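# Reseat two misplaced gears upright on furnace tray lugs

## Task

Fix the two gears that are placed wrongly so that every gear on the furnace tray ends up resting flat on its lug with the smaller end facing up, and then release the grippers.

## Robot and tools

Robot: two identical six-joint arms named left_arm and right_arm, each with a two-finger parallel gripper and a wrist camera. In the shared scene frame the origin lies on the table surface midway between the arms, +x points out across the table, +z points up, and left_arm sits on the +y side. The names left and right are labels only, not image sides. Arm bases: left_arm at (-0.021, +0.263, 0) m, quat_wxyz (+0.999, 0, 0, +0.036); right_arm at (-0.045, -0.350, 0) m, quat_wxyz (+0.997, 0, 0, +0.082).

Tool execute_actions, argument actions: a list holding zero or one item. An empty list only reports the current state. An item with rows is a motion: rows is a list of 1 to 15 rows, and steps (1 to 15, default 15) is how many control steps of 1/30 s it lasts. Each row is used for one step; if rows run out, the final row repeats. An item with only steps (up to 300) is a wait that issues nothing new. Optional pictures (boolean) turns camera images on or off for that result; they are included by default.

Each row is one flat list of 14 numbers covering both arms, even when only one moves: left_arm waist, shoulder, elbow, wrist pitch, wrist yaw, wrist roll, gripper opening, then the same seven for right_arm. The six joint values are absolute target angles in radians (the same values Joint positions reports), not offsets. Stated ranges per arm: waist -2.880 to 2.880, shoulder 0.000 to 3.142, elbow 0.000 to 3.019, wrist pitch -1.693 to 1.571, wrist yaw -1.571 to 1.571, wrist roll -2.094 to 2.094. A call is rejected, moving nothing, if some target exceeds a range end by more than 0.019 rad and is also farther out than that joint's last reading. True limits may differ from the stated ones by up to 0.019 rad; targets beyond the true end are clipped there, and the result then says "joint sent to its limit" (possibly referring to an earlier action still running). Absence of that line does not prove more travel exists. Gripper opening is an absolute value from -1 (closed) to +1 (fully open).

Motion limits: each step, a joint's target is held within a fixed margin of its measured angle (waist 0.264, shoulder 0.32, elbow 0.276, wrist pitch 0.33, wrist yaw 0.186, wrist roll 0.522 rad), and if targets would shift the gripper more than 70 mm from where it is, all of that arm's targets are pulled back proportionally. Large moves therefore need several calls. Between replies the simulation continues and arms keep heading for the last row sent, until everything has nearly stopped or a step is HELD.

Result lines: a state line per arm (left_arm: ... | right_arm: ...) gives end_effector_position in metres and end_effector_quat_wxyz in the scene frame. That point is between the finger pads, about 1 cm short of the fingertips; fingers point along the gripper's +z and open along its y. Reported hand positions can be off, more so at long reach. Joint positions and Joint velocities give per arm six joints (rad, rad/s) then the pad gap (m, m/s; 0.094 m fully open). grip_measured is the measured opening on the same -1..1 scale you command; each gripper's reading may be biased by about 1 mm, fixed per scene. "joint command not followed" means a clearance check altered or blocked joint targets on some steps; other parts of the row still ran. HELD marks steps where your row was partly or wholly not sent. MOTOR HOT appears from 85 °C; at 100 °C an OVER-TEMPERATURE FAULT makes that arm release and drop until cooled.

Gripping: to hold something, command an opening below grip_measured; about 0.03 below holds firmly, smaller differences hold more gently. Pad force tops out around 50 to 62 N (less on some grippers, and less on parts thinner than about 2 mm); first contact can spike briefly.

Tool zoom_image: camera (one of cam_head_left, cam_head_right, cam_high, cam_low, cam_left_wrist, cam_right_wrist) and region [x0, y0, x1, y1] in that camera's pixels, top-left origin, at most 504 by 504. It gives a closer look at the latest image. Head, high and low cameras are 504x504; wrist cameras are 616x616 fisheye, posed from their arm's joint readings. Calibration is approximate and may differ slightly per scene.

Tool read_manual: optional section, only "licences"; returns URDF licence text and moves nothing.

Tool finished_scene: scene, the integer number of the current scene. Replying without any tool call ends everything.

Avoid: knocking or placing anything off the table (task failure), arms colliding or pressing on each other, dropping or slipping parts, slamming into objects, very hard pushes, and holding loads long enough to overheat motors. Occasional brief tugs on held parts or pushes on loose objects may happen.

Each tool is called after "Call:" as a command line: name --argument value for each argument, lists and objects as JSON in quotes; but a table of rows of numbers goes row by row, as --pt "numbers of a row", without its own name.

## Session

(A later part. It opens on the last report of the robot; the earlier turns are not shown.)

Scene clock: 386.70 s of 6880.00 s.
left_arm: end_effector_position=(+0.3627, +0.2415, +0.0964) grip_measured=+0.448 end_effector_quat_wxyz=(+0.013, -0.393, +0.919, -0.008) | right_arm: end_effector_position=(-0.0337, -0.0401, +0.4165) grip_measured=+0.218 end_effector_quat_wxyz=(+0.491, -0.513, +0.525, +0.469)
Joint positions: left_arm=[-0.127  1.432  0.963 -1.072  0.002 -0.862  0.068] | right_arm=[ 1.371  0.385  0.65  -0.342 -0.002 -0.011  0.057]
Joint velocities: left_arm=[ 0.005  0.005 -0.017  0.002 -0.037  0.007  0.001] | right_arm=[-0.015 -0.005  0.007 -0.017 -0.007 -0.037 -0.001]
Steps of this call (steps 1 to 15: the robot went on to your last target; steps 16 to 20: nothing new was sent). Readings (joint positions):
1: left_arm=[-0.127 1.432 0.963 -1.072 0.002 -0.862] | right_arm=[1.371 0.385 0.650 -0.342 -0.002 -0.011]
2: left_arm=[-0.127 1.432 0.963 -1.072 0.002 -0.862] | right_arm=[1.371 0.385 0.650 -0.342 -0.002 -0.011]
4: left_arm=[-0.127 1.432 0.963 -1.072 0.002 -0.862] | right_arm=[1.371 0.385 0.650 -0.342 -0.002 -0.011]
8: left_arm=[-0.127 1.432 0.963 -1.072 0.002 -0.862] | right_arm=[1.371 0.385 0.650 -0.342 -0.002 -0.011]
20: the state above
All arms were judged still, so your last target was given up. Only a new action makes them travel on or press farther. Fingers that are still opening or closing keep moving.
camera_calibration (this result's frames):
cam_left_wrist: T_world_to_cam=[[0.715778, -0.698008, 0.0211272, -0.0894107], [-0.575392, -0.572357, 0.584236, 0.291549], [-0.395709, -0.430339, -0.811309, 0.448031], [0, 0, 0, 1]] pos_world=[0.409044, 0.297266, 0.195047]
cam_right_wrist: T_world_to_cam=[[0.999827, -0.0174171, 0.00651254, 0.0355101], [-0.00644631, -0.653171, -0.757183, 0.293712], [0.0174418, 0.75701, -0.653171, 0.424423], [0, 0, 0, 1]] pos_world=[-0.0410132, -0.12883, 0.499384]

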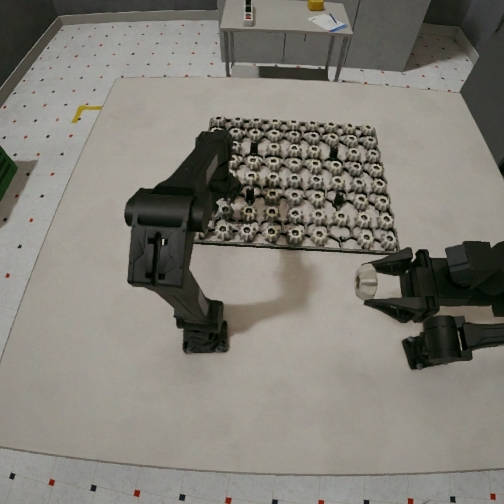

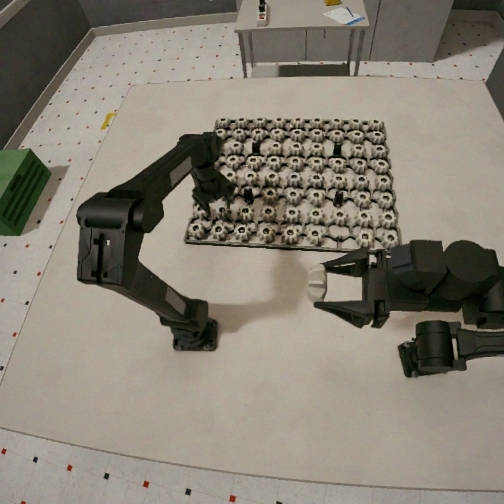

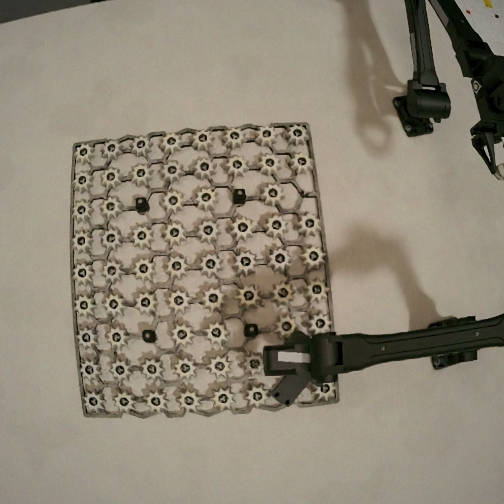

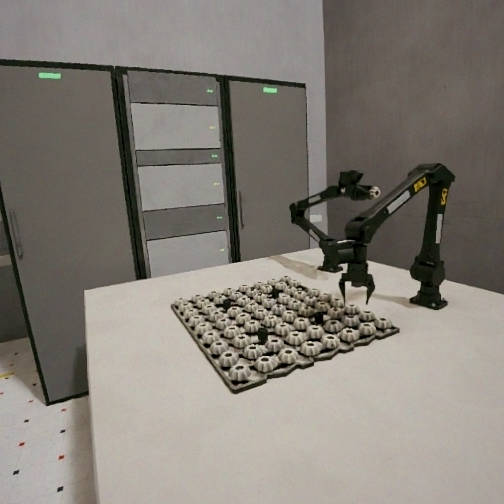

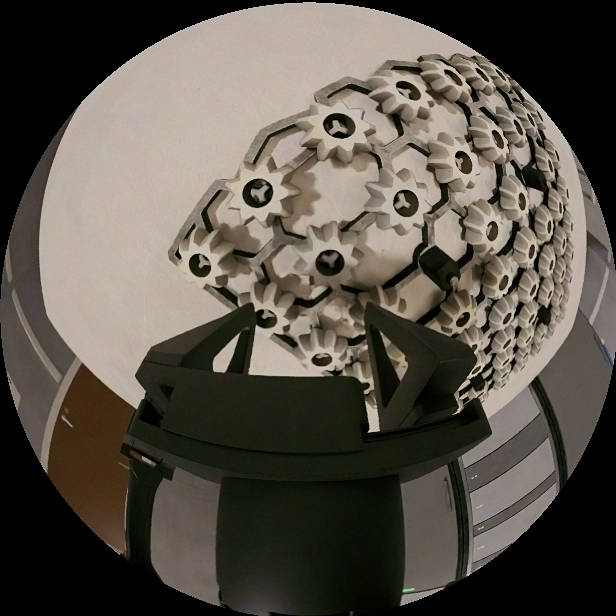

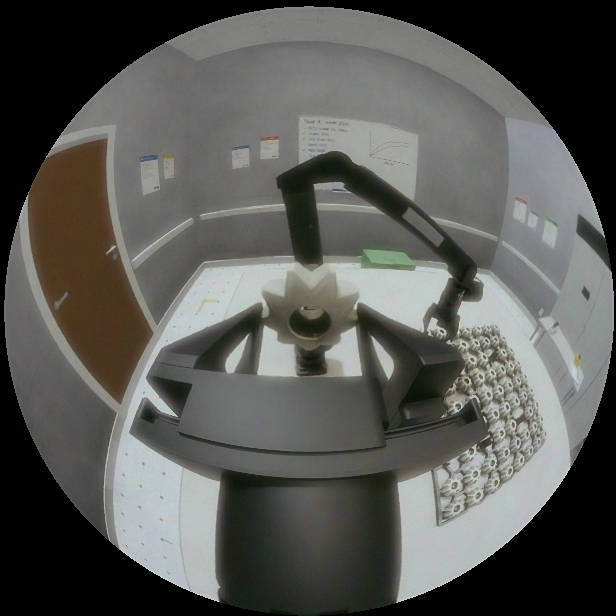

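Call:
execute_actions --actions '[{"rows":[[-0.131,0.08,0.55,-0.34,0,1.571,0.8,1.371,0.379,0.673,-0.30,0,0,0.17]]}]' --pictures false

Call:
execute_actions --actions '[{"steps":60}]' --pictures false

Call:
execute_actions --actions '[{"rows":[[-1.684,0.08,0.55,-0.34,0,1.571,0.8,1.371,0.379,0.673,-0.30,0,0,0.17]]}]' --pictures false

Call:
execute_actions --actions '[{"steps":60}]'

Scene clock: 406.60 s of 6880.00 s.
left_arm: end_effector_position=(+0.2818, +0.2460, +0.3460) grip_measured=+0.798 end_effector_quat_wxyz=(+0.637, +0.091, +0.765, +0.040) | right_arm: end_effector_position=(-0.0337, -0.0401, +0.4165) grip_measured=+0.218 end_effector_quat_wxyz=(+0.491, -0.513, +0.525, +0.469)
Joint positions: left_arm=[-0.127  0.337  0.527 -0.377  0.002  0.181  0.084] | right_arm=[ 1.371  0.385  0.65  -0.342 -0.002 -0.011  0.057]
Joint velocities: left_arm=[-0.005 -2.095 -0.022  0.144 -0.051  1.619 -0.001] | right_arm=[-0.005 -0.005  0.007  0.007  0.051 -0.007  0.001]
Steps of this call (steps 1 to 90: nothing new was sent; then 16.40 s passed at rest; steps 91 to 105: all 15 steps of this action). Readings (joint positions):
91: left_arm=[-0.127 1.409 0.929 -1.006 0.002 -0.787] | right_arm=[1.371 0.385 0.650 -0.342 -0.002 -0.011]
92: left_arm=[-0.127 1.353 0.851 -0.882 0.002 -0.687] | right_arm=[1.371 0.385 0.650 -0.342 -0.002 -0.011]
94: left_arm=[-0.127 1.175 0.664 -0.665 0.002 -0.493] | right_arm=[1.371 0.385 0.650 -0.342 -0.002 -0.011]
98: left_arm=[-0.127 0.827 0.526 -0.477 0.002 -0.222] | right_arm=[1.371 0.385 0.650 -0.342 -0.002 -0.011]
105: the state above

Scene clock: 408.60 s of 6880.00 s.
left_arm: end_effector_position=(+0.2157, +0.2496, +0.4219) grip_measured=+0.798 end_effector_quat_wxyz=(+0.545, +0.481, +0.462, +0.508) | right_arm: end_effector_position=(-0.0337, -0.0401, +0.4165) grip_measured=+0.218 end_effector_quat_wxyz=(+0.491, -0.513, +0.525, +0.469)
Joint positions: left_arm=[-0.127  0.078  0.531 -0.343  0.002  1.556  0.084] | right_arm=[ 1.371  0.385  0.65  -0.342 -0.002 -0.011  0.057]
Joint velocities: left_arm=[-0.005 -0.005 -0.002 -0.012 -0.007 -0.051  0.001] | right_arm=[-0.005 -0.024 -0.007 -0.002  0.022 -0.022  0.001]
Steps of this call (steps 1 to 45: the robot went on to your last target; steps 46 to 60: nothing new was sent). Readings (joint positions):
1: left_arm=[-0.127 0.266 0.527 -0.372 0.002 0.250] | right_arm=[1.371 0.385 0.650 -0.342 -0.002 -0.011]
2: left_arm=[-0.127 0.197 0.527 -0.366 0.002 0.340] | right_arm=[1.371 0.385 0.650 -0.342 -0.002 -0.011]
4: left_arm=[-0.127 0.082 0.528 -0.353 0.002 0.534] | right_arm=[1.371 0.385 0.650 -0.342 -0.002 -0.011]
8: left_arm=[-0.127 0.028 0.531 -0.343 0.002 0.921] | right_arm=[1.371 0.385 0.650 -0.342 -0.002 -0.011]
60: the state above
All arms were judged still, so your last target was given up. Only a new action makes them travel on or press farther. Fingers that are still opening or closing keep moving.

Scene clock: 409.10 s of 6880.00 s.
left_arm: end_effector_position=(+0.0228, +0.0298, +0.4219) grip_measured=+0.798 end_effector_quat_wxyz=(+0.742, +0.664, +0.068, +0.065) | right_arm: end_effector_position=(-0.0337, -0.0401, +0.4165) grip_measured=+0.218 end_effector_quat_wxyz=(+0.491, -0.513, +0.525, +0.469)
Joint positions: left_arm=[-1.455  0.078  0.531 -0.343 -0.     1.556  0.084] | right_arm=[ 1.371  0.385  0.65  -0.342 -0.002 -0.011  0.057]
Joint velocities: left_arm=[-2.857 -0.015 -0.012 -0.007  0.007 -0.081 -0.   ] | right_arm=[-0.005 -0.024 -0.007 -0.017 -0.022  0.007 -0.   ]
Steps of this call (steps 1 to 15: all 15 steps of this action). Readings (joint positions):
1: left_arm=[-0.148 0.078 0.531 -0.343 -0.005 1.556] | right_arm=[1.371 0.385 0.650 -0.342 -0.002 -0.011]
2: left_arm=[-0.211 0.078 0.531 -0.343 -0.006 1.556] | right_arm=[1.371 0.385 0.650 -0.342 -0.002 -0.011]
4: left_arm=[-0.387 0.078 0.531 -0.343 -0.004 1.556] | right_arm=[1.371 0.385 0.650 -0.342 -0.002 -0.011]
8: left_arm=[-0.773 0.078 0.531 -0.343 -0.001 1.556] | right_arm=[1.371 0.385 0.650 -0.342 -0.002 -0.011]
15: the state above

Scene clock: 411.10 s of 6880.00 s.
left_arm: end_effector_position=(-0.0332, +0.0260, +0.4219) grip_measured=+0.798 end_effector_quat_wxyz=(+0.745, +0.667, -0.011, -0.023) | right_arm: end_effector_position=(-0.0337, -0.0401, +0.4165) grip_measured=+0.218 end_effector_quat_wxyz=(+0.491, -0.513, +0.525, +0.469)
Joint positions: left_arm=[-1.69   0.078  0.531 -0.343  0.002  1.556  0.084] | right_arm=[ 1.371  0.385  0.65  -0.342 -0.002 -0.011  0.057]
Joint velocities: left_arm=[ 0.005 -0.005  0.002  0.002 -0.007 -0.022  0.   ] | right_arm=[-0.005  0.005  0.007 -0.002 -0.095  0.007 -0.   ]
Steps of this call (steps 1 to 30: the robot went on to your last target; steps 31 to 60: nothing new was sent). Readings (joint positions):
1: left_arm=[-1.549 0.078 0.531 -0.343 0.000 1.556] | right_arm=[1.371 0.385 0.650 -0.342 -0.002 -0.011]
2: left_arm=[-1.630 0.078 0.531 -0.343 0.002 1.556] | right_arm=[1.371 0.385 0.650 -0.342 -0.002 -0.011]
4: left_arm=[-1.713 0.078 0.531 -0.343 0.003 1.556] | right_arm=[1.371 0.385 0.650 -0.342 -0.002 -0.011]
8: left_arm=[-1.701 0.078 0.531 -0.343 0.003 1.556] | right_arm=[1.371 0.385 0.650 -0.342 -0.002 -0.011]
60: the state above
All arms were judged still, so your last target was given up. Only a new action makes them travel on or press farther. Fingers that are still opening or closing keep moving.
camera_calibration (this result's frames):
cam_left_wrist: T_world_to_cam=[[-0.00934932, -0.112194, -0.993642, 0.425493], [0.828902, 0.554939, -0.0704586, 0.0437921], [0.559316, -0.824291, 0.0878097, 0.125322], [0, 0, 0, 1]] pos_world=[-0.102416, 0.126737, 0.414868]
cam_right_wrist: T_world_to_cam=[[0.999827, -0.0174171, 0.00651254, 0.0355101], [-0.00644631, -0.653171, -0.757183, 0.293712], [0.0174418, 0.75701, -0.653171, 0.424423], [0, 0, 0, 1]] pos_world=[-0.0410132, -0.12883, 0.499384]

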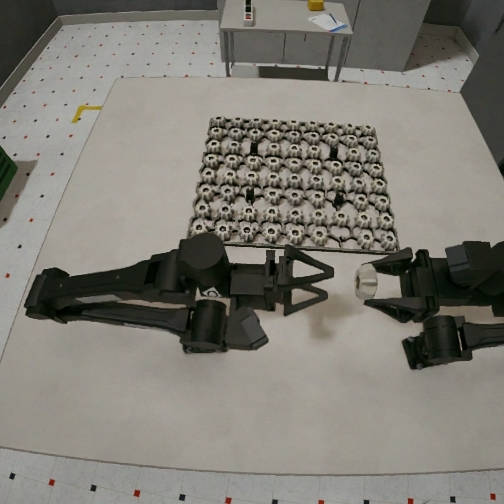

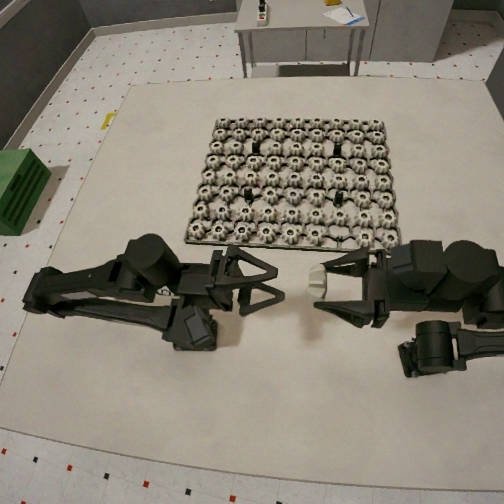

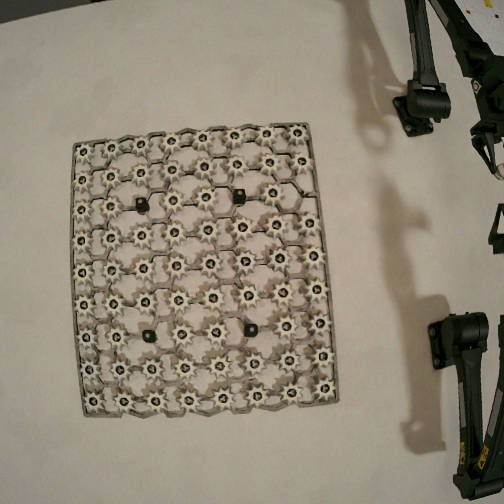

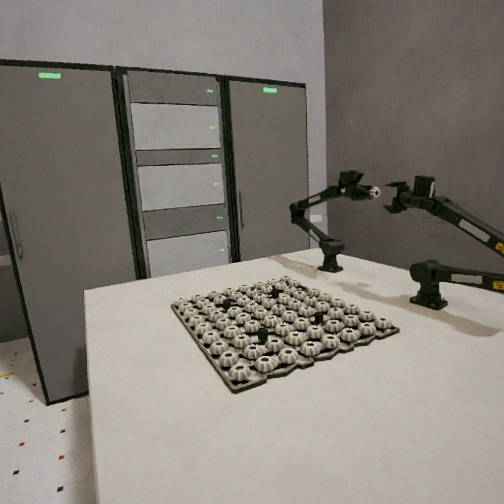

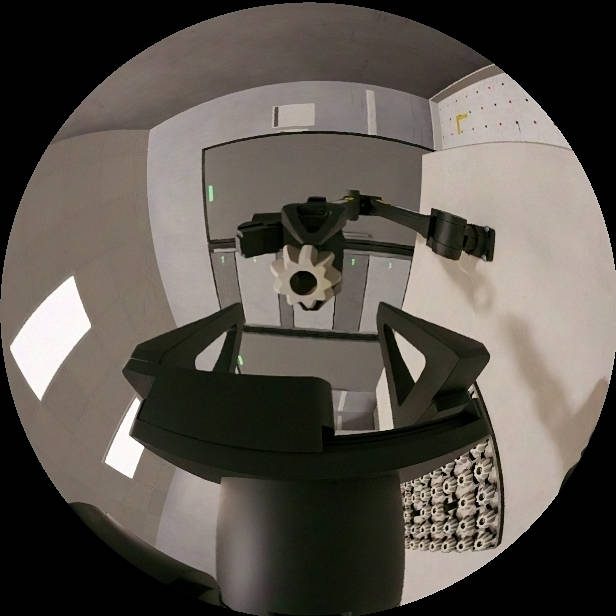

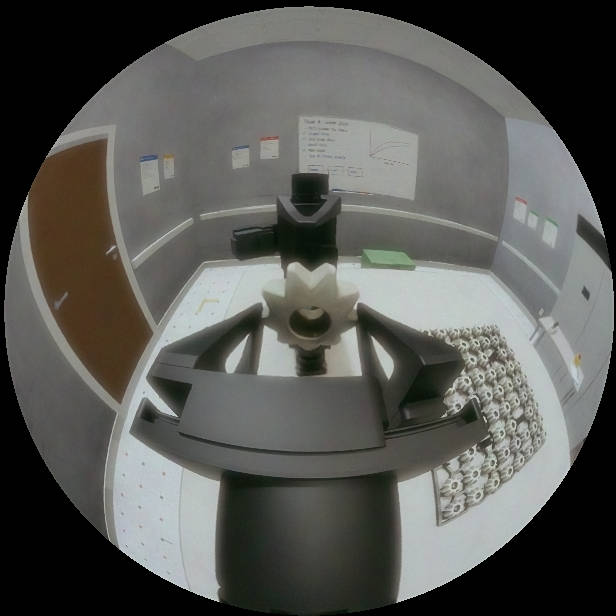

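Call:
execute_actions --actions '[{"rows":[[-1.665,0.12,0.60,-0.32,0,1.571,0.8,1.371,0.379,0.673,-0.30,0,0,0.17],[-1.665,0.15,0.62,-0.30,0,1.571,0.8,1.371,0.379,0.673,-0.30,0,0,0.17],[-1.665,0.18,0.62,-0.28,0,1.571,0.8,1.371,0.379,0.673,-0.30,0,0,0.17],[-1.665,0.21,0.62,-0.26,0,1.571,0.8,1.371,0.379,0.673,-0.30,0,0,0.17],[-1.665,0.24,0.62,-0.24,0,1.571,0.8,1.371,0.379,0.673,-0.30,0,0,0.17],[-1.665,0.27,0.62,-0.22,0,1.571,0.8,1.371,0.379,0.673,-0.30,0,0,0.17],[-1.665,0.30,0.62,-0.20,0,1.571,0.8,1.371,0.379,0.673,-0.30,0,0,0.17],[-1.665,0.32,0.62,-0.17,0,1.571,0.8,1.371,0.379,0.673,-0.30,0,0,0.17]]}]' --pictures false

Call:
execute_actions --actions '[{"steps":30}]'

Scene clock: 429.83 s of 6880.00 s.
left_arm: end_effector_position=(-0.0310, -0.0417, +0.4188) grip_measured=+0.799 end_effector_quat_wxyz=(+0.722, +0.691, -0.006, -0.016) | right_arm: end_effector_position=(-0.0337, -0.0395, +0.4138) grip_measured=+0.218 end_effector_quat_wxyz=(+0.490, -0.514, +0.526, +0.468)
Joint positions: left_arm=[-1.673  0.34   0.57  -0.186  0.002  1.557  0.085] | right_arm=[ 1.371  0.386  0.646 -0.342 -0.002 -0.011  0.057]
Joint velocities: left_arm=[-0.015 -0.083 -0.007  0.032  0.051  0.007 -0.001] | right_arm=[-0.015 -0.015 -0.012 -0.007  0.037 -0.022  0.   ]
Steps of this call (steps 1 to 90: nothing new was sent; then 15.23 s passed at rest; steps 91 to 105: all 15 steps of this action). Readings (joint positions):
91: left_arm=[-1.689 0.080 0.531 -0.342 0.002 1.556] | right_arm=[1.371 0.385 0.650 -0.342 -0.002 -0.011]
92: left_arm=[-1.685 0.086 0.533 -0.337 0.002 1.556] | right_arm=[1.371 0.385 0.650 -0.342 -0.002 -0.011]
94: left_arm=[-1.677 0.121 0.544 -0.311 0.002 1.557] | right_arm=[1.371 0.385 0.650 -0.342 -0.002 -0.011]
98: left_arm=[-1.673 0.250 0.569 -0.229 0.002 1.557] | right_arm=[1.371 0.385 0.650 -0.342 -0.002 -0.011]
105: the state above

Scene clock: 430.83 s of 6880.00 s.
left_arm: end_effector_position=(-0.0310, -0.0389, +0.4218) grip_measured=+0.799 end_effector_quat_wxyz=(+0.726, +0.687, -0.006, -0.016) | right_arm: end_effector_position=(-0.0337, -0.0395, +0.4138) grip_measured=+0.218 end_effector_quat_wxyz=(+0.490, -0.514, +0.526, +0.468)
Joint positions: left_arm=[-1.673  0.33   0.57  -0.185  0.002  1.557  0.085] | right_arm=[ 1.371  0.386  0.646 -0.342 -0.002 -0.011  0.057]
Joint velocities: left_arm=[ 0.015 -0.015 -0.012  0.007 -0.051 -0.051 -0.   ] | right_arm=[-0.015 -0.005 -0.002  0.007  0.007 -0.007 -0.001]
Steps of this call (steps 1 to 15: the robot went on to your last target; steps 16 to 30: nothing new was sent). Readings (joint positions):
1: left_arm=[-1.673 0.337 0.570 -0.185 0.002 1.557] | right_arm=[1.371 0.386 0.646 -0.342 -0.002 -0.011]
2: left_arm=[-1.673 0.335 0.570 -0.185 0.002 1.557] | right_arm=[1.371 0.386 0.646 -0.342 -0.002 -0.011]
4: left_arm=[-1.673 0.331 0.570 -0.185 0.002 1.557] | right_arm=[1.371 0.386 0.646 -0.342 -0.002 -0.011]
8: left_arm=[-1.673 0.330 0.570 -0.185 0.002 1.557] | right_arm=[1.371 0.386 0.646 -0.342 -0.002 -0.011]
30: the state above
All arms were judged still, so your last target was given up. Only a new action makes them travel on or press farther. Fingers that are still opening or closing keep moving.
camera_calibration (this result's frames):
cam_left_wrist: T_world_to_cam=[[-0.00506808, -0.0576613, -0.998323, 0.422333], [0.819126, 0.572405, -0.0372194, 0.0642925], [0.573591, -0.817941, 0.0443308, 0.0895918], [0, 0, 0, 1]] pos_world=[-0.101912, 0.0608318, 0.420046]
cam_right_wrist: T_world_to_cam=[[0.999828, -0.0173851, 0.00641588, 0.0355565], [-0.00658452, -0.656916, -0.753935, 0.290602], [0.0173219, 0.753764, -0.656917, 0.423621], [0, 0, 0, 1]] pos_world=[-0.0409749, -0.127791, 0.497151]

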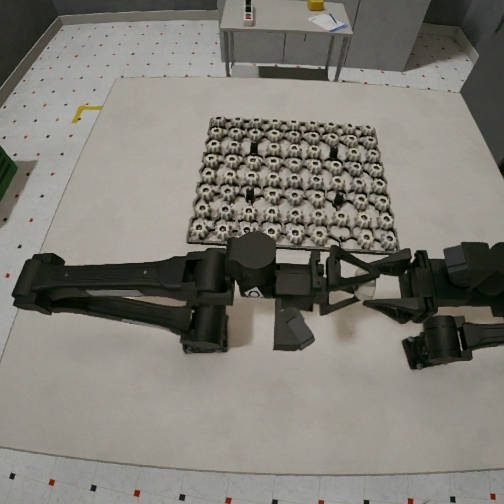

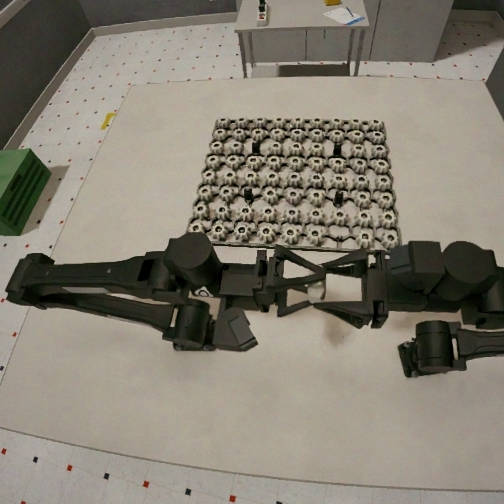

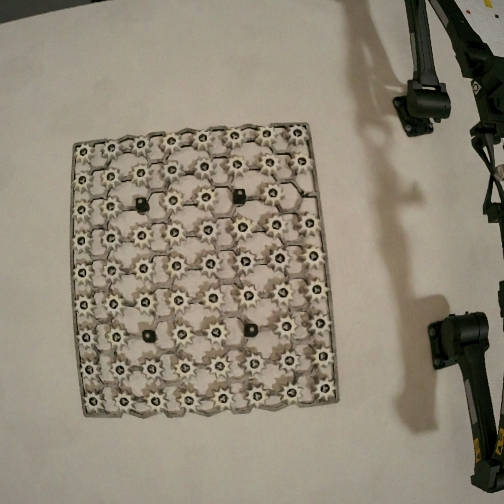

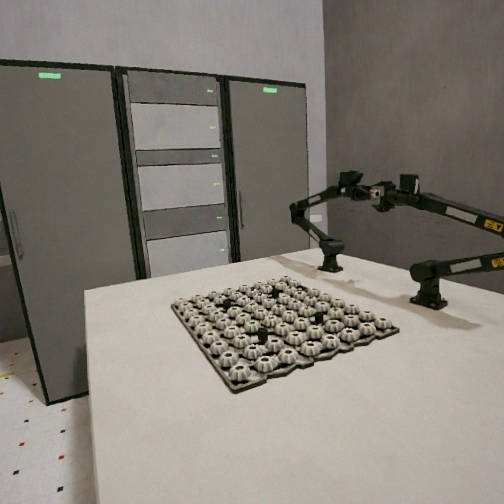

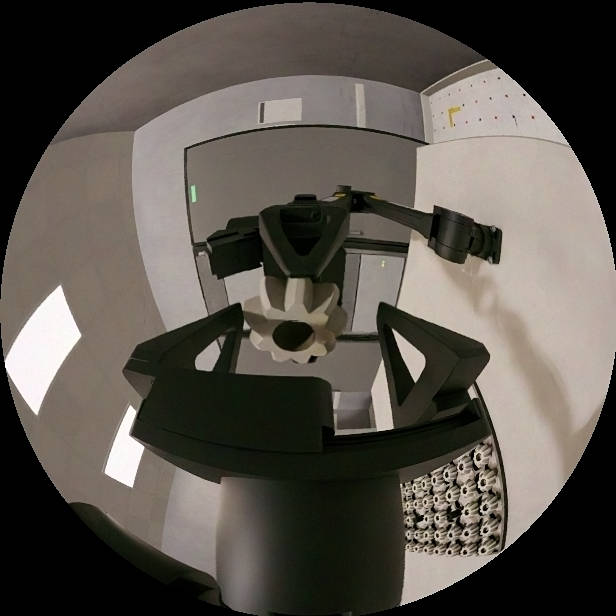

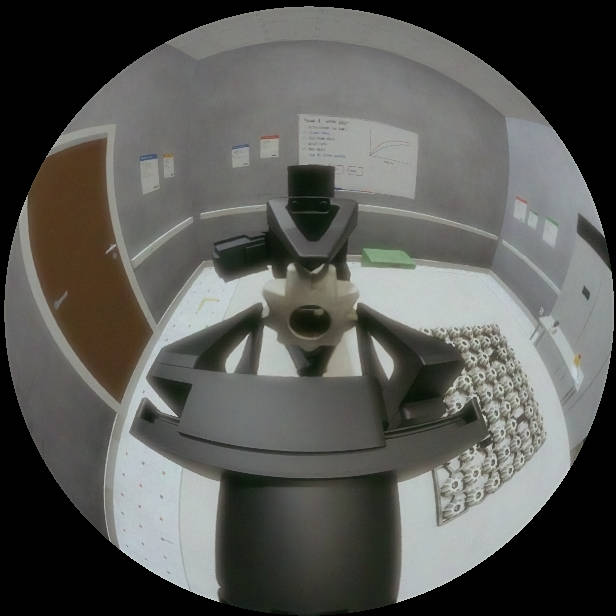

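Call:
execute_actions --actions '[{"rows":[[-1.665,0.32,0.62,-0.138,0,1.571,0.8,1.371,0.379,0.673,-0.30,0,0,0.17]]}]' --pictures false

Call:
execute_actions --actions '[{"rows":[[-1.665,0.32,0.62,-0.138,0,1.571,0.1,1.371,0.379,0.673,-0.30,0,0,0.17]]}]'

Scene clock: 442.20 s of 6880.00 s.
left_arm: end_effector_position=(-0.0309, -0.0382, +0.4292) grip_measured=+0.799 end_effector_quat_wxyz=(+0.736, +0.676, -0.006, -0.016) | right_arm: end_effector_position=(-0.0337, -0.0395, +0.4138) grip_measured=+0.218 end_effector_quat_wxyz=(+0.490, -0.514, +0.526, +0.468)
Joint positions: left_arm=[-1.673  0.329  0.57  -0.155  0.002  1.557  0.085] | right_arm=[ 1.371  0.386  0.646 -0.342 -0.002 -0.011  0.057]
Joint velocities: left_arm=[ 0.005 -0.015 -0.012  0.012  0.066 -0.022 -0.   ] | right_arm=[ 0.005  0.005 -0.002 -0.012 -0.022  0.007 -0.001]
Steps of this call (steps 1 to 90: nothing new was sent; then 7.87 s passed at rest; steps 91 to 105: all 15 steps of this action). Readings (joint positions):
91: left_arm=[-1.673 0.330 0.570 -0.180 0.002 1.557] | right_arm=[1.371 0.386 0.646 -0.342 -0.002 -0.011]
92: left_arm=[-1.673 0.330 0.570 -0.172 0.002 1.557] | right_arm=[1.371 0.386 0.646 -0.342 -0.002 -0.011]
94: left_arm=[-1.673 0.329 0.570 -0.160 0.002 1.557] | right_arm=[1.371 0.386 0.646 -0.342 -0.002 -0.011]
98: left_arm=[-1.673 0.329 0.570 -0.155 0.002 1.557] | right_arm=[1.371 0.386 0.646 -0.342 -0.002 -0.011]
105: the state above

Scene clock: 442.70 s of 6880.00 s.
left_arm: end_effector_position=(-0.0309, -0.0382, +0.4296) grip_measured=+0.196 end_effector_quat_wxyz=(+0.737, +0.676, -0.006, -0.016) | right_arm: end_effector_position=(-0.0337, -0.0393, +0.4139) grip_measured=+0.218 end_effector_quat_wxyz=(+0.490, -0.514, +0.526, +0.468)
Joint positions: left_arm=[-1.673  0.329  0.57  -0.154  0.002  1.557  0.056] | right_arm=[ 1.371  0.387  0.646 -0.341 -0.002 -0.011  0.057]
Joint velocities: left_arm=[-0.005 -0.005  0.002 -0.007  0.037  0.022  0.001] | right_arm=[-0.015  0.005  0.017  0.012 -0.022 -0.022 -0.   ]
Steps of this call (steps 1 to 15: all 15 steps of this action). Readings (joint positions):
1: left_arm=[-1.673 0.329 0.570 -0.155 0.002 1.557] | right_arm=[1.371 0.386 0.646 -0.342 -0.002 -0.011]
2: left_arm=[-1.673 0.329 0.570 -0.155 0.002 1.557] | right_arm=[1.371 0.386 0.646 -0.342 -0.002 -0.011]
4: left_arm=[-1.673 0.329 0.570 -0.154 0.002 1.557] | right_arm=[1.371 0.387 0.646 -0.341 -0.002 -0.011]
8: left_arm=[-1.673 0.329 0.570 -0.154 0.002 1.557] | right_arm=[1.371 0.387 0.646 -0.341 -0.002 -0.011]
15: the state above
camera_calibration (this result's frames):
cam_left_wrist: T_world_to_cam=[[-0.00598574, -0.0892231, -0.995994, 0.427923], [0.819083, 0.570929, -0.0560674, 0.0721703], [0.573644, -0.816137, 0.0696637, 0.0790409], [0, 0, 0, 1]] pos_world=[-0.101893, 0.0614847, 0.424748]
cam_right_wrist: T_world_to_cam=[[0.999828, -0.0173876, 0.00642332, 0.0355505], [-0.00657391, -0.656628, -0.754186, 0.290856], [0.0173312, 0.754014, -0.65663, 0.423469], [0, 0, 0, 1]] pos_world=[-0.0409715, -0.127699, 0.497194]

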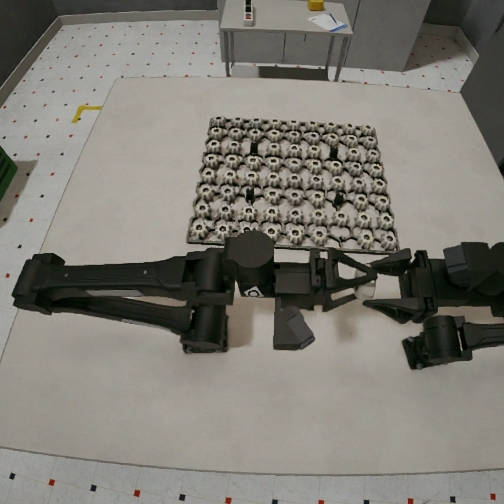

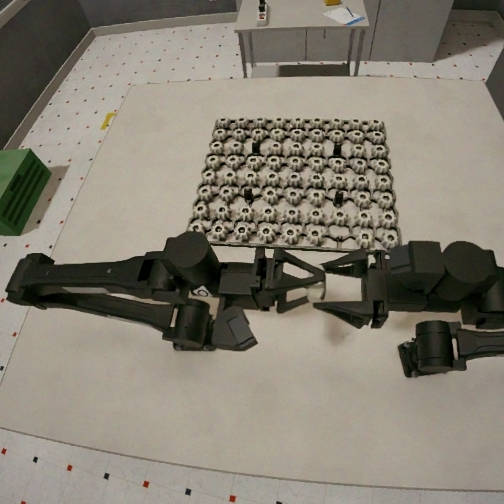

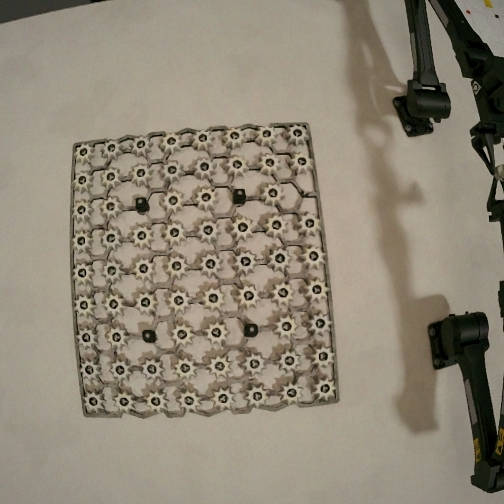

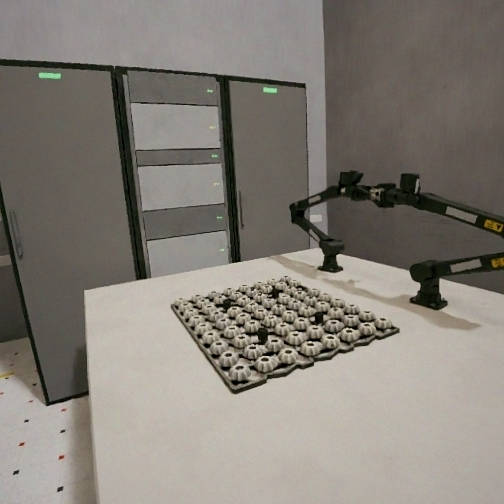

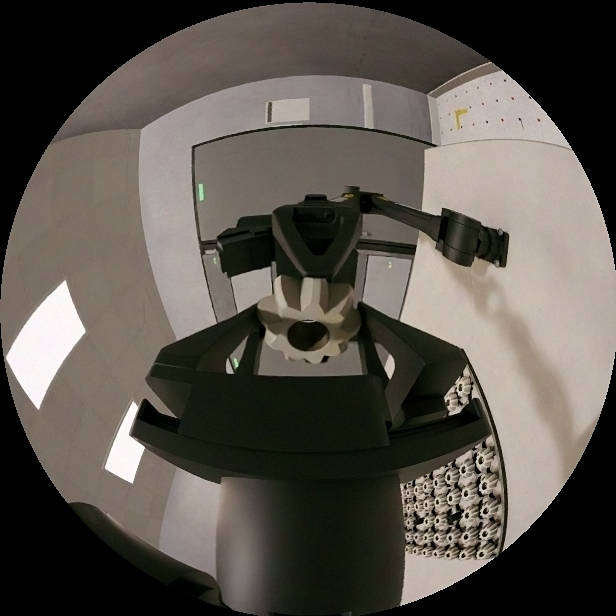

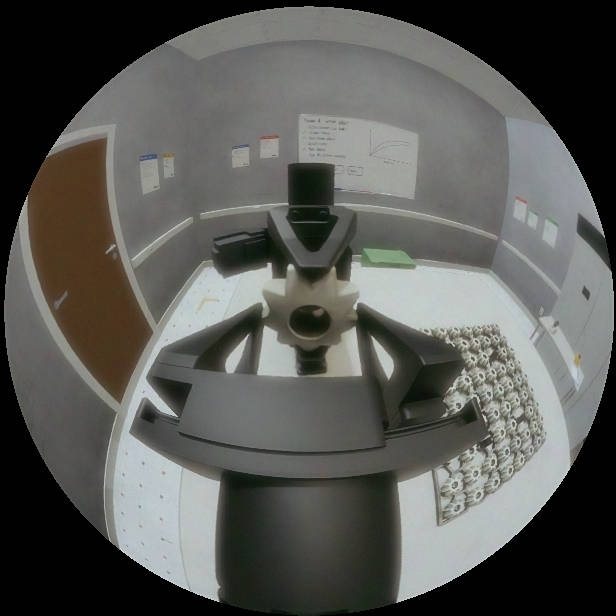

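Call:
execute_actions --actions '[{"rows":[[-1.665,0.32,0.62,-0.138,0,1.571,0.1,1.371,0.379,0.673,-0.30,0,0,0.9]]}]' --pictures false

Call:
execute_actions --actions '[{"rows":[[-1.665,0.32,0.62,-0.138,0,1.571,0.1,1.371,0.08,0.673,-0.58,0,0,0.9]]}]' --pictures false

Call:
execute_actions --actions '[{"rows":[[-0.99,0.32,0.62,-0.138,0,1.44,0.1,2.5,0.08,0.673,-0.58,0,0,0.9]]}]' --pictures false

Call:
execute_actions --actions '[{"rows":[[-0.99,1.70,1.445,-1.285,0,1.44,0.1,2.5,0.08,0.673,-0.58,0,0,0.9]]}]' --pictures false

Call:
execute_actions --actions '[{"steps":90}]'

Scene clock: 461.27 s of 6880.00 s.
left_arm: end_effector_position=(-0.0309, -0.0383, +0.4295) grip_measured=+0.196 end_effector_quat_wxyz=(+0.737, +0.676, -0.006, -0.016) | right_arm: end_effector_position=(-0.0336, -0.0394, +0.4188) grip_measured=+0.898 end_effector_quat_wxyz=(+0.495, -0.509, +0.522, +0.473)
Joint positions: left_arm=[-1.673  0.33   0.57  -0.154  0.002  1.557  0.056] | right_arm=[ 1.371  0.385  0.646 -0.323 -0.002 -0.011  0.089]
Joint velocities: left_arm=[-0.015 -0.015  0.002 -0.022  0.081 -0.095 -0.   ] | right_arm=[ 0.005  0.005 -0.007 -0.017 -0.007  0.007 -0.   ]
Steps of this call (steps 1 to 15: the robot went on to your last target; steps 16 to 90: nothing new was sent; then 15.07 s passed at rest; steps 91 to 105: all 15 steps of this action). Readings (joint positions):
91: left_arm=[-1.673 0.329 0.570 -0.154 0.002 1.557] | right_arm=[1.371 0.387 0.646 -0.340 -0.002 -0.011]
92: left_arm=[-1.673 0.329 0.570 -0.154 0.002 1.557] | right_arm=[1.371 0.387 0.646 -0.335 -0.002 -0.011]
94: left_arm=[-1.673 0.330 0.570 -0.154 0.002 1.557] | right_arm=[1.371 0.385 0.646 -0.326 -0.002 -0.011]
98: left_arm=[-1.673 0.330 0.570 -0.154 0.002 1.557] | right_arm=[1.371 0.385 0.646 -0.323 -0.002 -0.011]
105: the state above

Scene clock: 461.77 s of 6880.00 s.
left_arm: end_effector_position=(-0.0309, -0.0383, +0.4295) grip_measured=+0.196 end_effector_quat_wxyz=(+0.737, +0.676, -0.006, -0.016) | right_arm: end_effector_position=(-0.0373, -0.1376, +0.4368) grip_measured=+0.898 end_effector_quat_wxyz=(+0.516, -0.490, +0.502, +0.492)
Joint positions: left_arm=[-1.673  0.33   0.57  -0.154  0.002  1.557  0.056] | right_arm=[ 1.371  0.063  0.647 -0.568 -0.002 -0.011  0.089]
Joint velocities: left_arm=[-0.005 -0.005  0.027 -0.017  0.037 -0.007  0.002] | right_arm=[-0.015  0.269 -0.017 -0.046 -0.022 -0.037 -0.001]
Steps of this call (steps 1 to 15: all 15 steps of this action). Readings (joint positions):
1: left_arm=[-1.673 0.330 0.570 -0.154 0.002 1.557] | right_arm=[1.371 0.373 0.646 -0.351 -0.002 -0.011]
2: left_arm=[-1.673 0.330 0.570 -0.154 0.002 1.557] | right_arm=[1.371 0.341 0.644 -0.406 -0.002 -0.011]
4: left_arm=[-1.673 0.330 0.570 -0.154 0.002 1.557] | right_arm=[1.371 0.239 0.638 -0.498 -0.002 -0.011]
8: left_arm=[-1.673 0.330 0.570 -0.154 0.002 1.557] | right_arm=[1.371 0.048 0.641 -0.557 -0.002 -0.011]
15: the state above

Scene clock: 462.27 s of 6880.00 s.
left_arm: end_effector_position=(+0.1653, +0.0263, +0.4295) grip_measured=+0.196 end_effector_quat_wxyz=(+0.709, +0.625, +0.258, +0.203) | right_arm: end_effector_position=(-0.2425, -0.2566, +0.4325) grip_measured=+0.899 end_effector_quat_wxyz=(-0.158, +0.693, -0.151, -0.687)
Joint positions: left_arm=[-0.976  0.33   0.57  -0.154 -0.002  1.459  0.056] | right_arm=[ 2.536  0.082  0.647 -0.571 -0.002 -0.01   0.089]
Joint velocities: left_arm=[-0.239 -0.005 -0.012 -0.002  0.022  0.022  0.001] | right_arm=[ 0.142  0.005  0.002  0.002 -0.051 -0.022  0.   ]
Steps of this call (steps 1 to 15: all 15 steps of this action). Readings (joint positions):
1: left_arm=[-1.652 0.330 0.570 -0.154 0.014 1.542] | right_arm=[1.392 0.072 0.647 -0.569 0.003 -0.011]
2: left_arm=[-1.594 0.330 0.570 -0.154 0.020 1.525] | right_arm=[1.457 0.078 0.647 -0.570 0.004 -0.010]
4: left_arm=[-1.425 0.330 0.570 -0.154 0.010 1.500] | right_arm=[1.636 0.082 0.647 -0.571 0.003 -0.010]
8: left_arm=[-1.055 0.330 0.570 -0.154 -0.004 1.473] | right_arm=[2.027 0.082 0.647 -0.571 0.001 -0.010]
15: the state above

Scene clock: 462.77 s of 6880.00 s.
left_arm: end_effector_position=(+0.2875, -0.1376, +0.2131) grip_measured=+0.197 end_effector_quat_wxyz=(+0.099, +0.921, +0.375, +0.027) | right_arm: end_effector_position=(-0.2394, -0.2503, +0.4325) grip_measured=+0.899 end_effector_quat_wxyz=(-0.169, +0.690, -0.162, -0.685)
Joint positions: left_arm=[-0.986  1.541  1.39  -1.215  0.     1.455  0.056] | right_arm=[ 2.504  0.082  0.647 -0.571 -0.002 -0.01   0.089]
Joint velocities: left_arm=[-0.015  1.802  0.007 -0.437 -0.051 -0.007  0.   ] | right_arm=[-0.005  0.015  0.012  0.007  0.007 -0.007 -0.   ]
Steps of this call (steps 1 to 15: all 15 steps of this action). Readings (joint positions):
1: left_arm=[-0.982 0.348 0.592 -0.212 -0.001 1.458] | right_arm=[2.534 0.082 0.647 -0.571 -0.002 -0.010]
2: left_arm=[-0.985 0.394 0.645 -0.325 0.000 1.458] | right_arm=[2.528 0.082 0.647 -0.571 -0.002 -0.010]
4: left_arm=[-0.986 0.557 0.784 -0.545 0.000 1.457] | right_arm=[2.512 0.082 0.647 -0.571 -0.002 -0.010]
8: left_arm=[-0.986 0.974 1.122 -0.989 0.000 1.455] | right_arm=[2.504 0.082 0.647 -0.571 -0.002 -0.010]
15: the state above

Scene clock: 465.77 s of 6880.00 s.
left_arm: end_effector_position=(+0.2824, -0.1310, +0.1299) grip_measured=+0.197 end_effector_quat_wxyz=(-0.013, +0.926, +0.378, -0.004) | right_arm: end_effector_position=(-0.2394, -0.2503, +0.4325) grip_measured=+0.899 end_effector_quat_wxyz=(-0.169, +0.690, -0.162, -0.685)
Joint positions: left_arm=[-0.986  1.71   1.39  -1.277  0.     1.454  0.056] | right_arm=[ 2.504  0.082  0.647 -0.571 -0.002 -0.01   0.089]
Joint velocities: left_arm=[-0.005 -0.005 -0.007 -0.002  0.037 -0.037  0.   ] | right_arm=[-0.005  0.005 -0.012  0.007 -0.051 -0.022  0.001]
Steps of this call (steps 1 to 45: the robot went on to your last target; steps 46 to 90: nothing new was sent). Readings (joint positions):
1: left_arm=[-0.986 1.602 1.390 -1.231 0.000 1.455] | right_arm=[2.504 0.082 0.647 -0.571 -0.002 -0.010]
2: left_arm=[-0.986 1.659 1.390 -1.246 0.000 1.455] | right_arm=[2.504 0.082 0.647 -0.571 -0.002 -0.010]
4: left_arm=[-0.986 1.756 1.390 -1.263 0.000 1.454] | right_arm=[2.504 0.082 0.647 -0.571 -0.002 -0.010]
8: left_arm=[-0.986 1.816 1.390 -1.271 0.000 1.454] | right_arm=[2.504 0.082 0.647 -0.571 -0.002 -0.010]
90: the state above
All arms were judged still, so your last target was given up. Only a new action makes them travel on or press farther. Fingers that are still opening or closing keep moving.
camera_calibration (this result's frames):
cam_left_wrist: T_world_to_cam=[[-0.691897, 0.721604, 0.0237797, 0.290483], [0.586844, 0.542887, 0.60074, -0.17171], [0.420587, 0.429605, -0.799091, 0.163658], [0, 0, 0, 1]] pos_world=[0.232919, -0.186702, 0.227023]
cam_right_wrist: T_world_to_cam=[[0.440133, 0.897904, 0.00714287, 0.332267], [0.538257, -0.257458, -0.802493, 0.416273], [-0.718723, 0.357048, -0.596619, 0.296832], [0, 0, 0, 1]] pos_world=[-0.156964, -0.297155, 0.508778]

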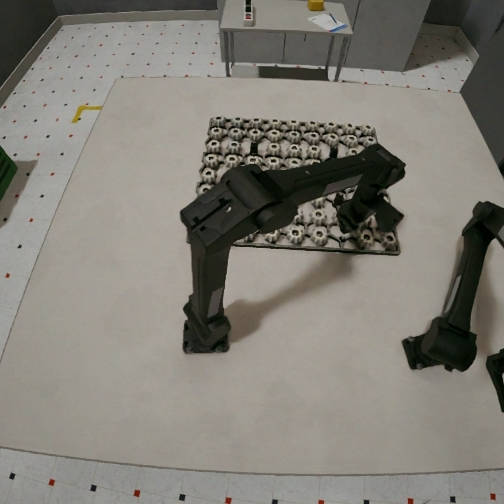

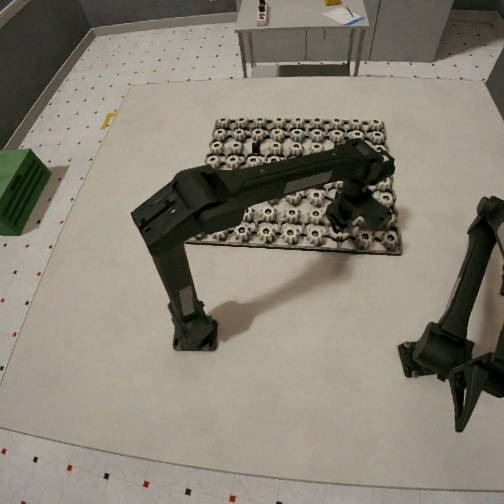

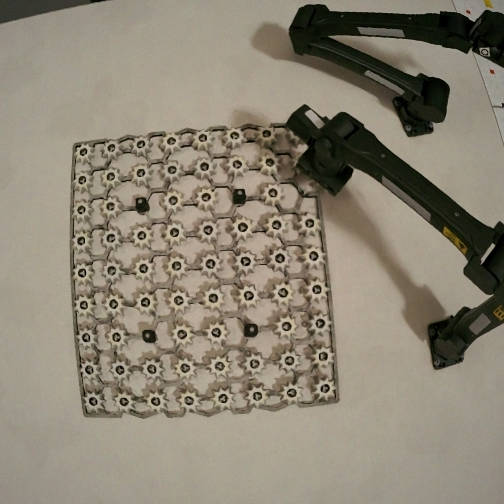

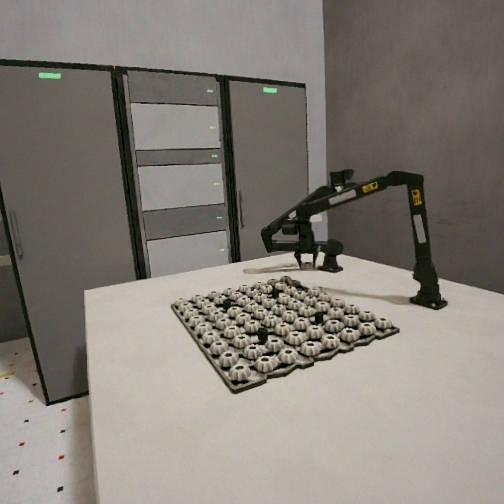

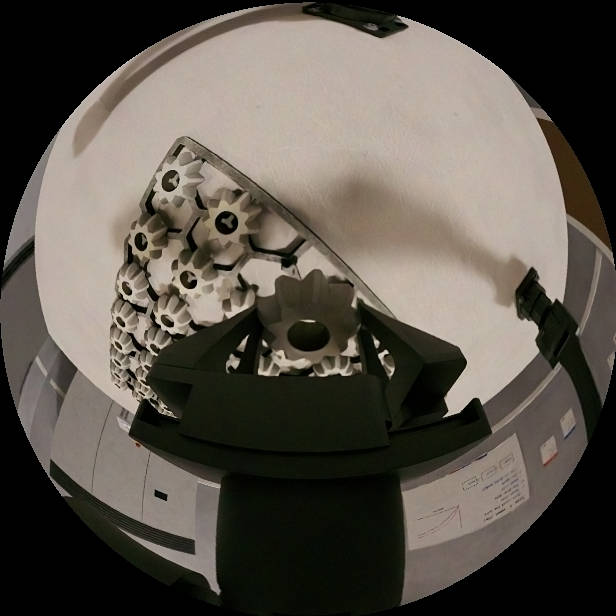

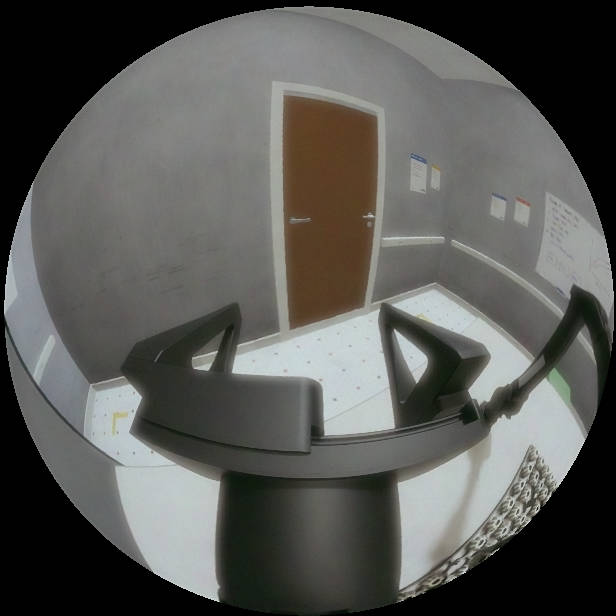

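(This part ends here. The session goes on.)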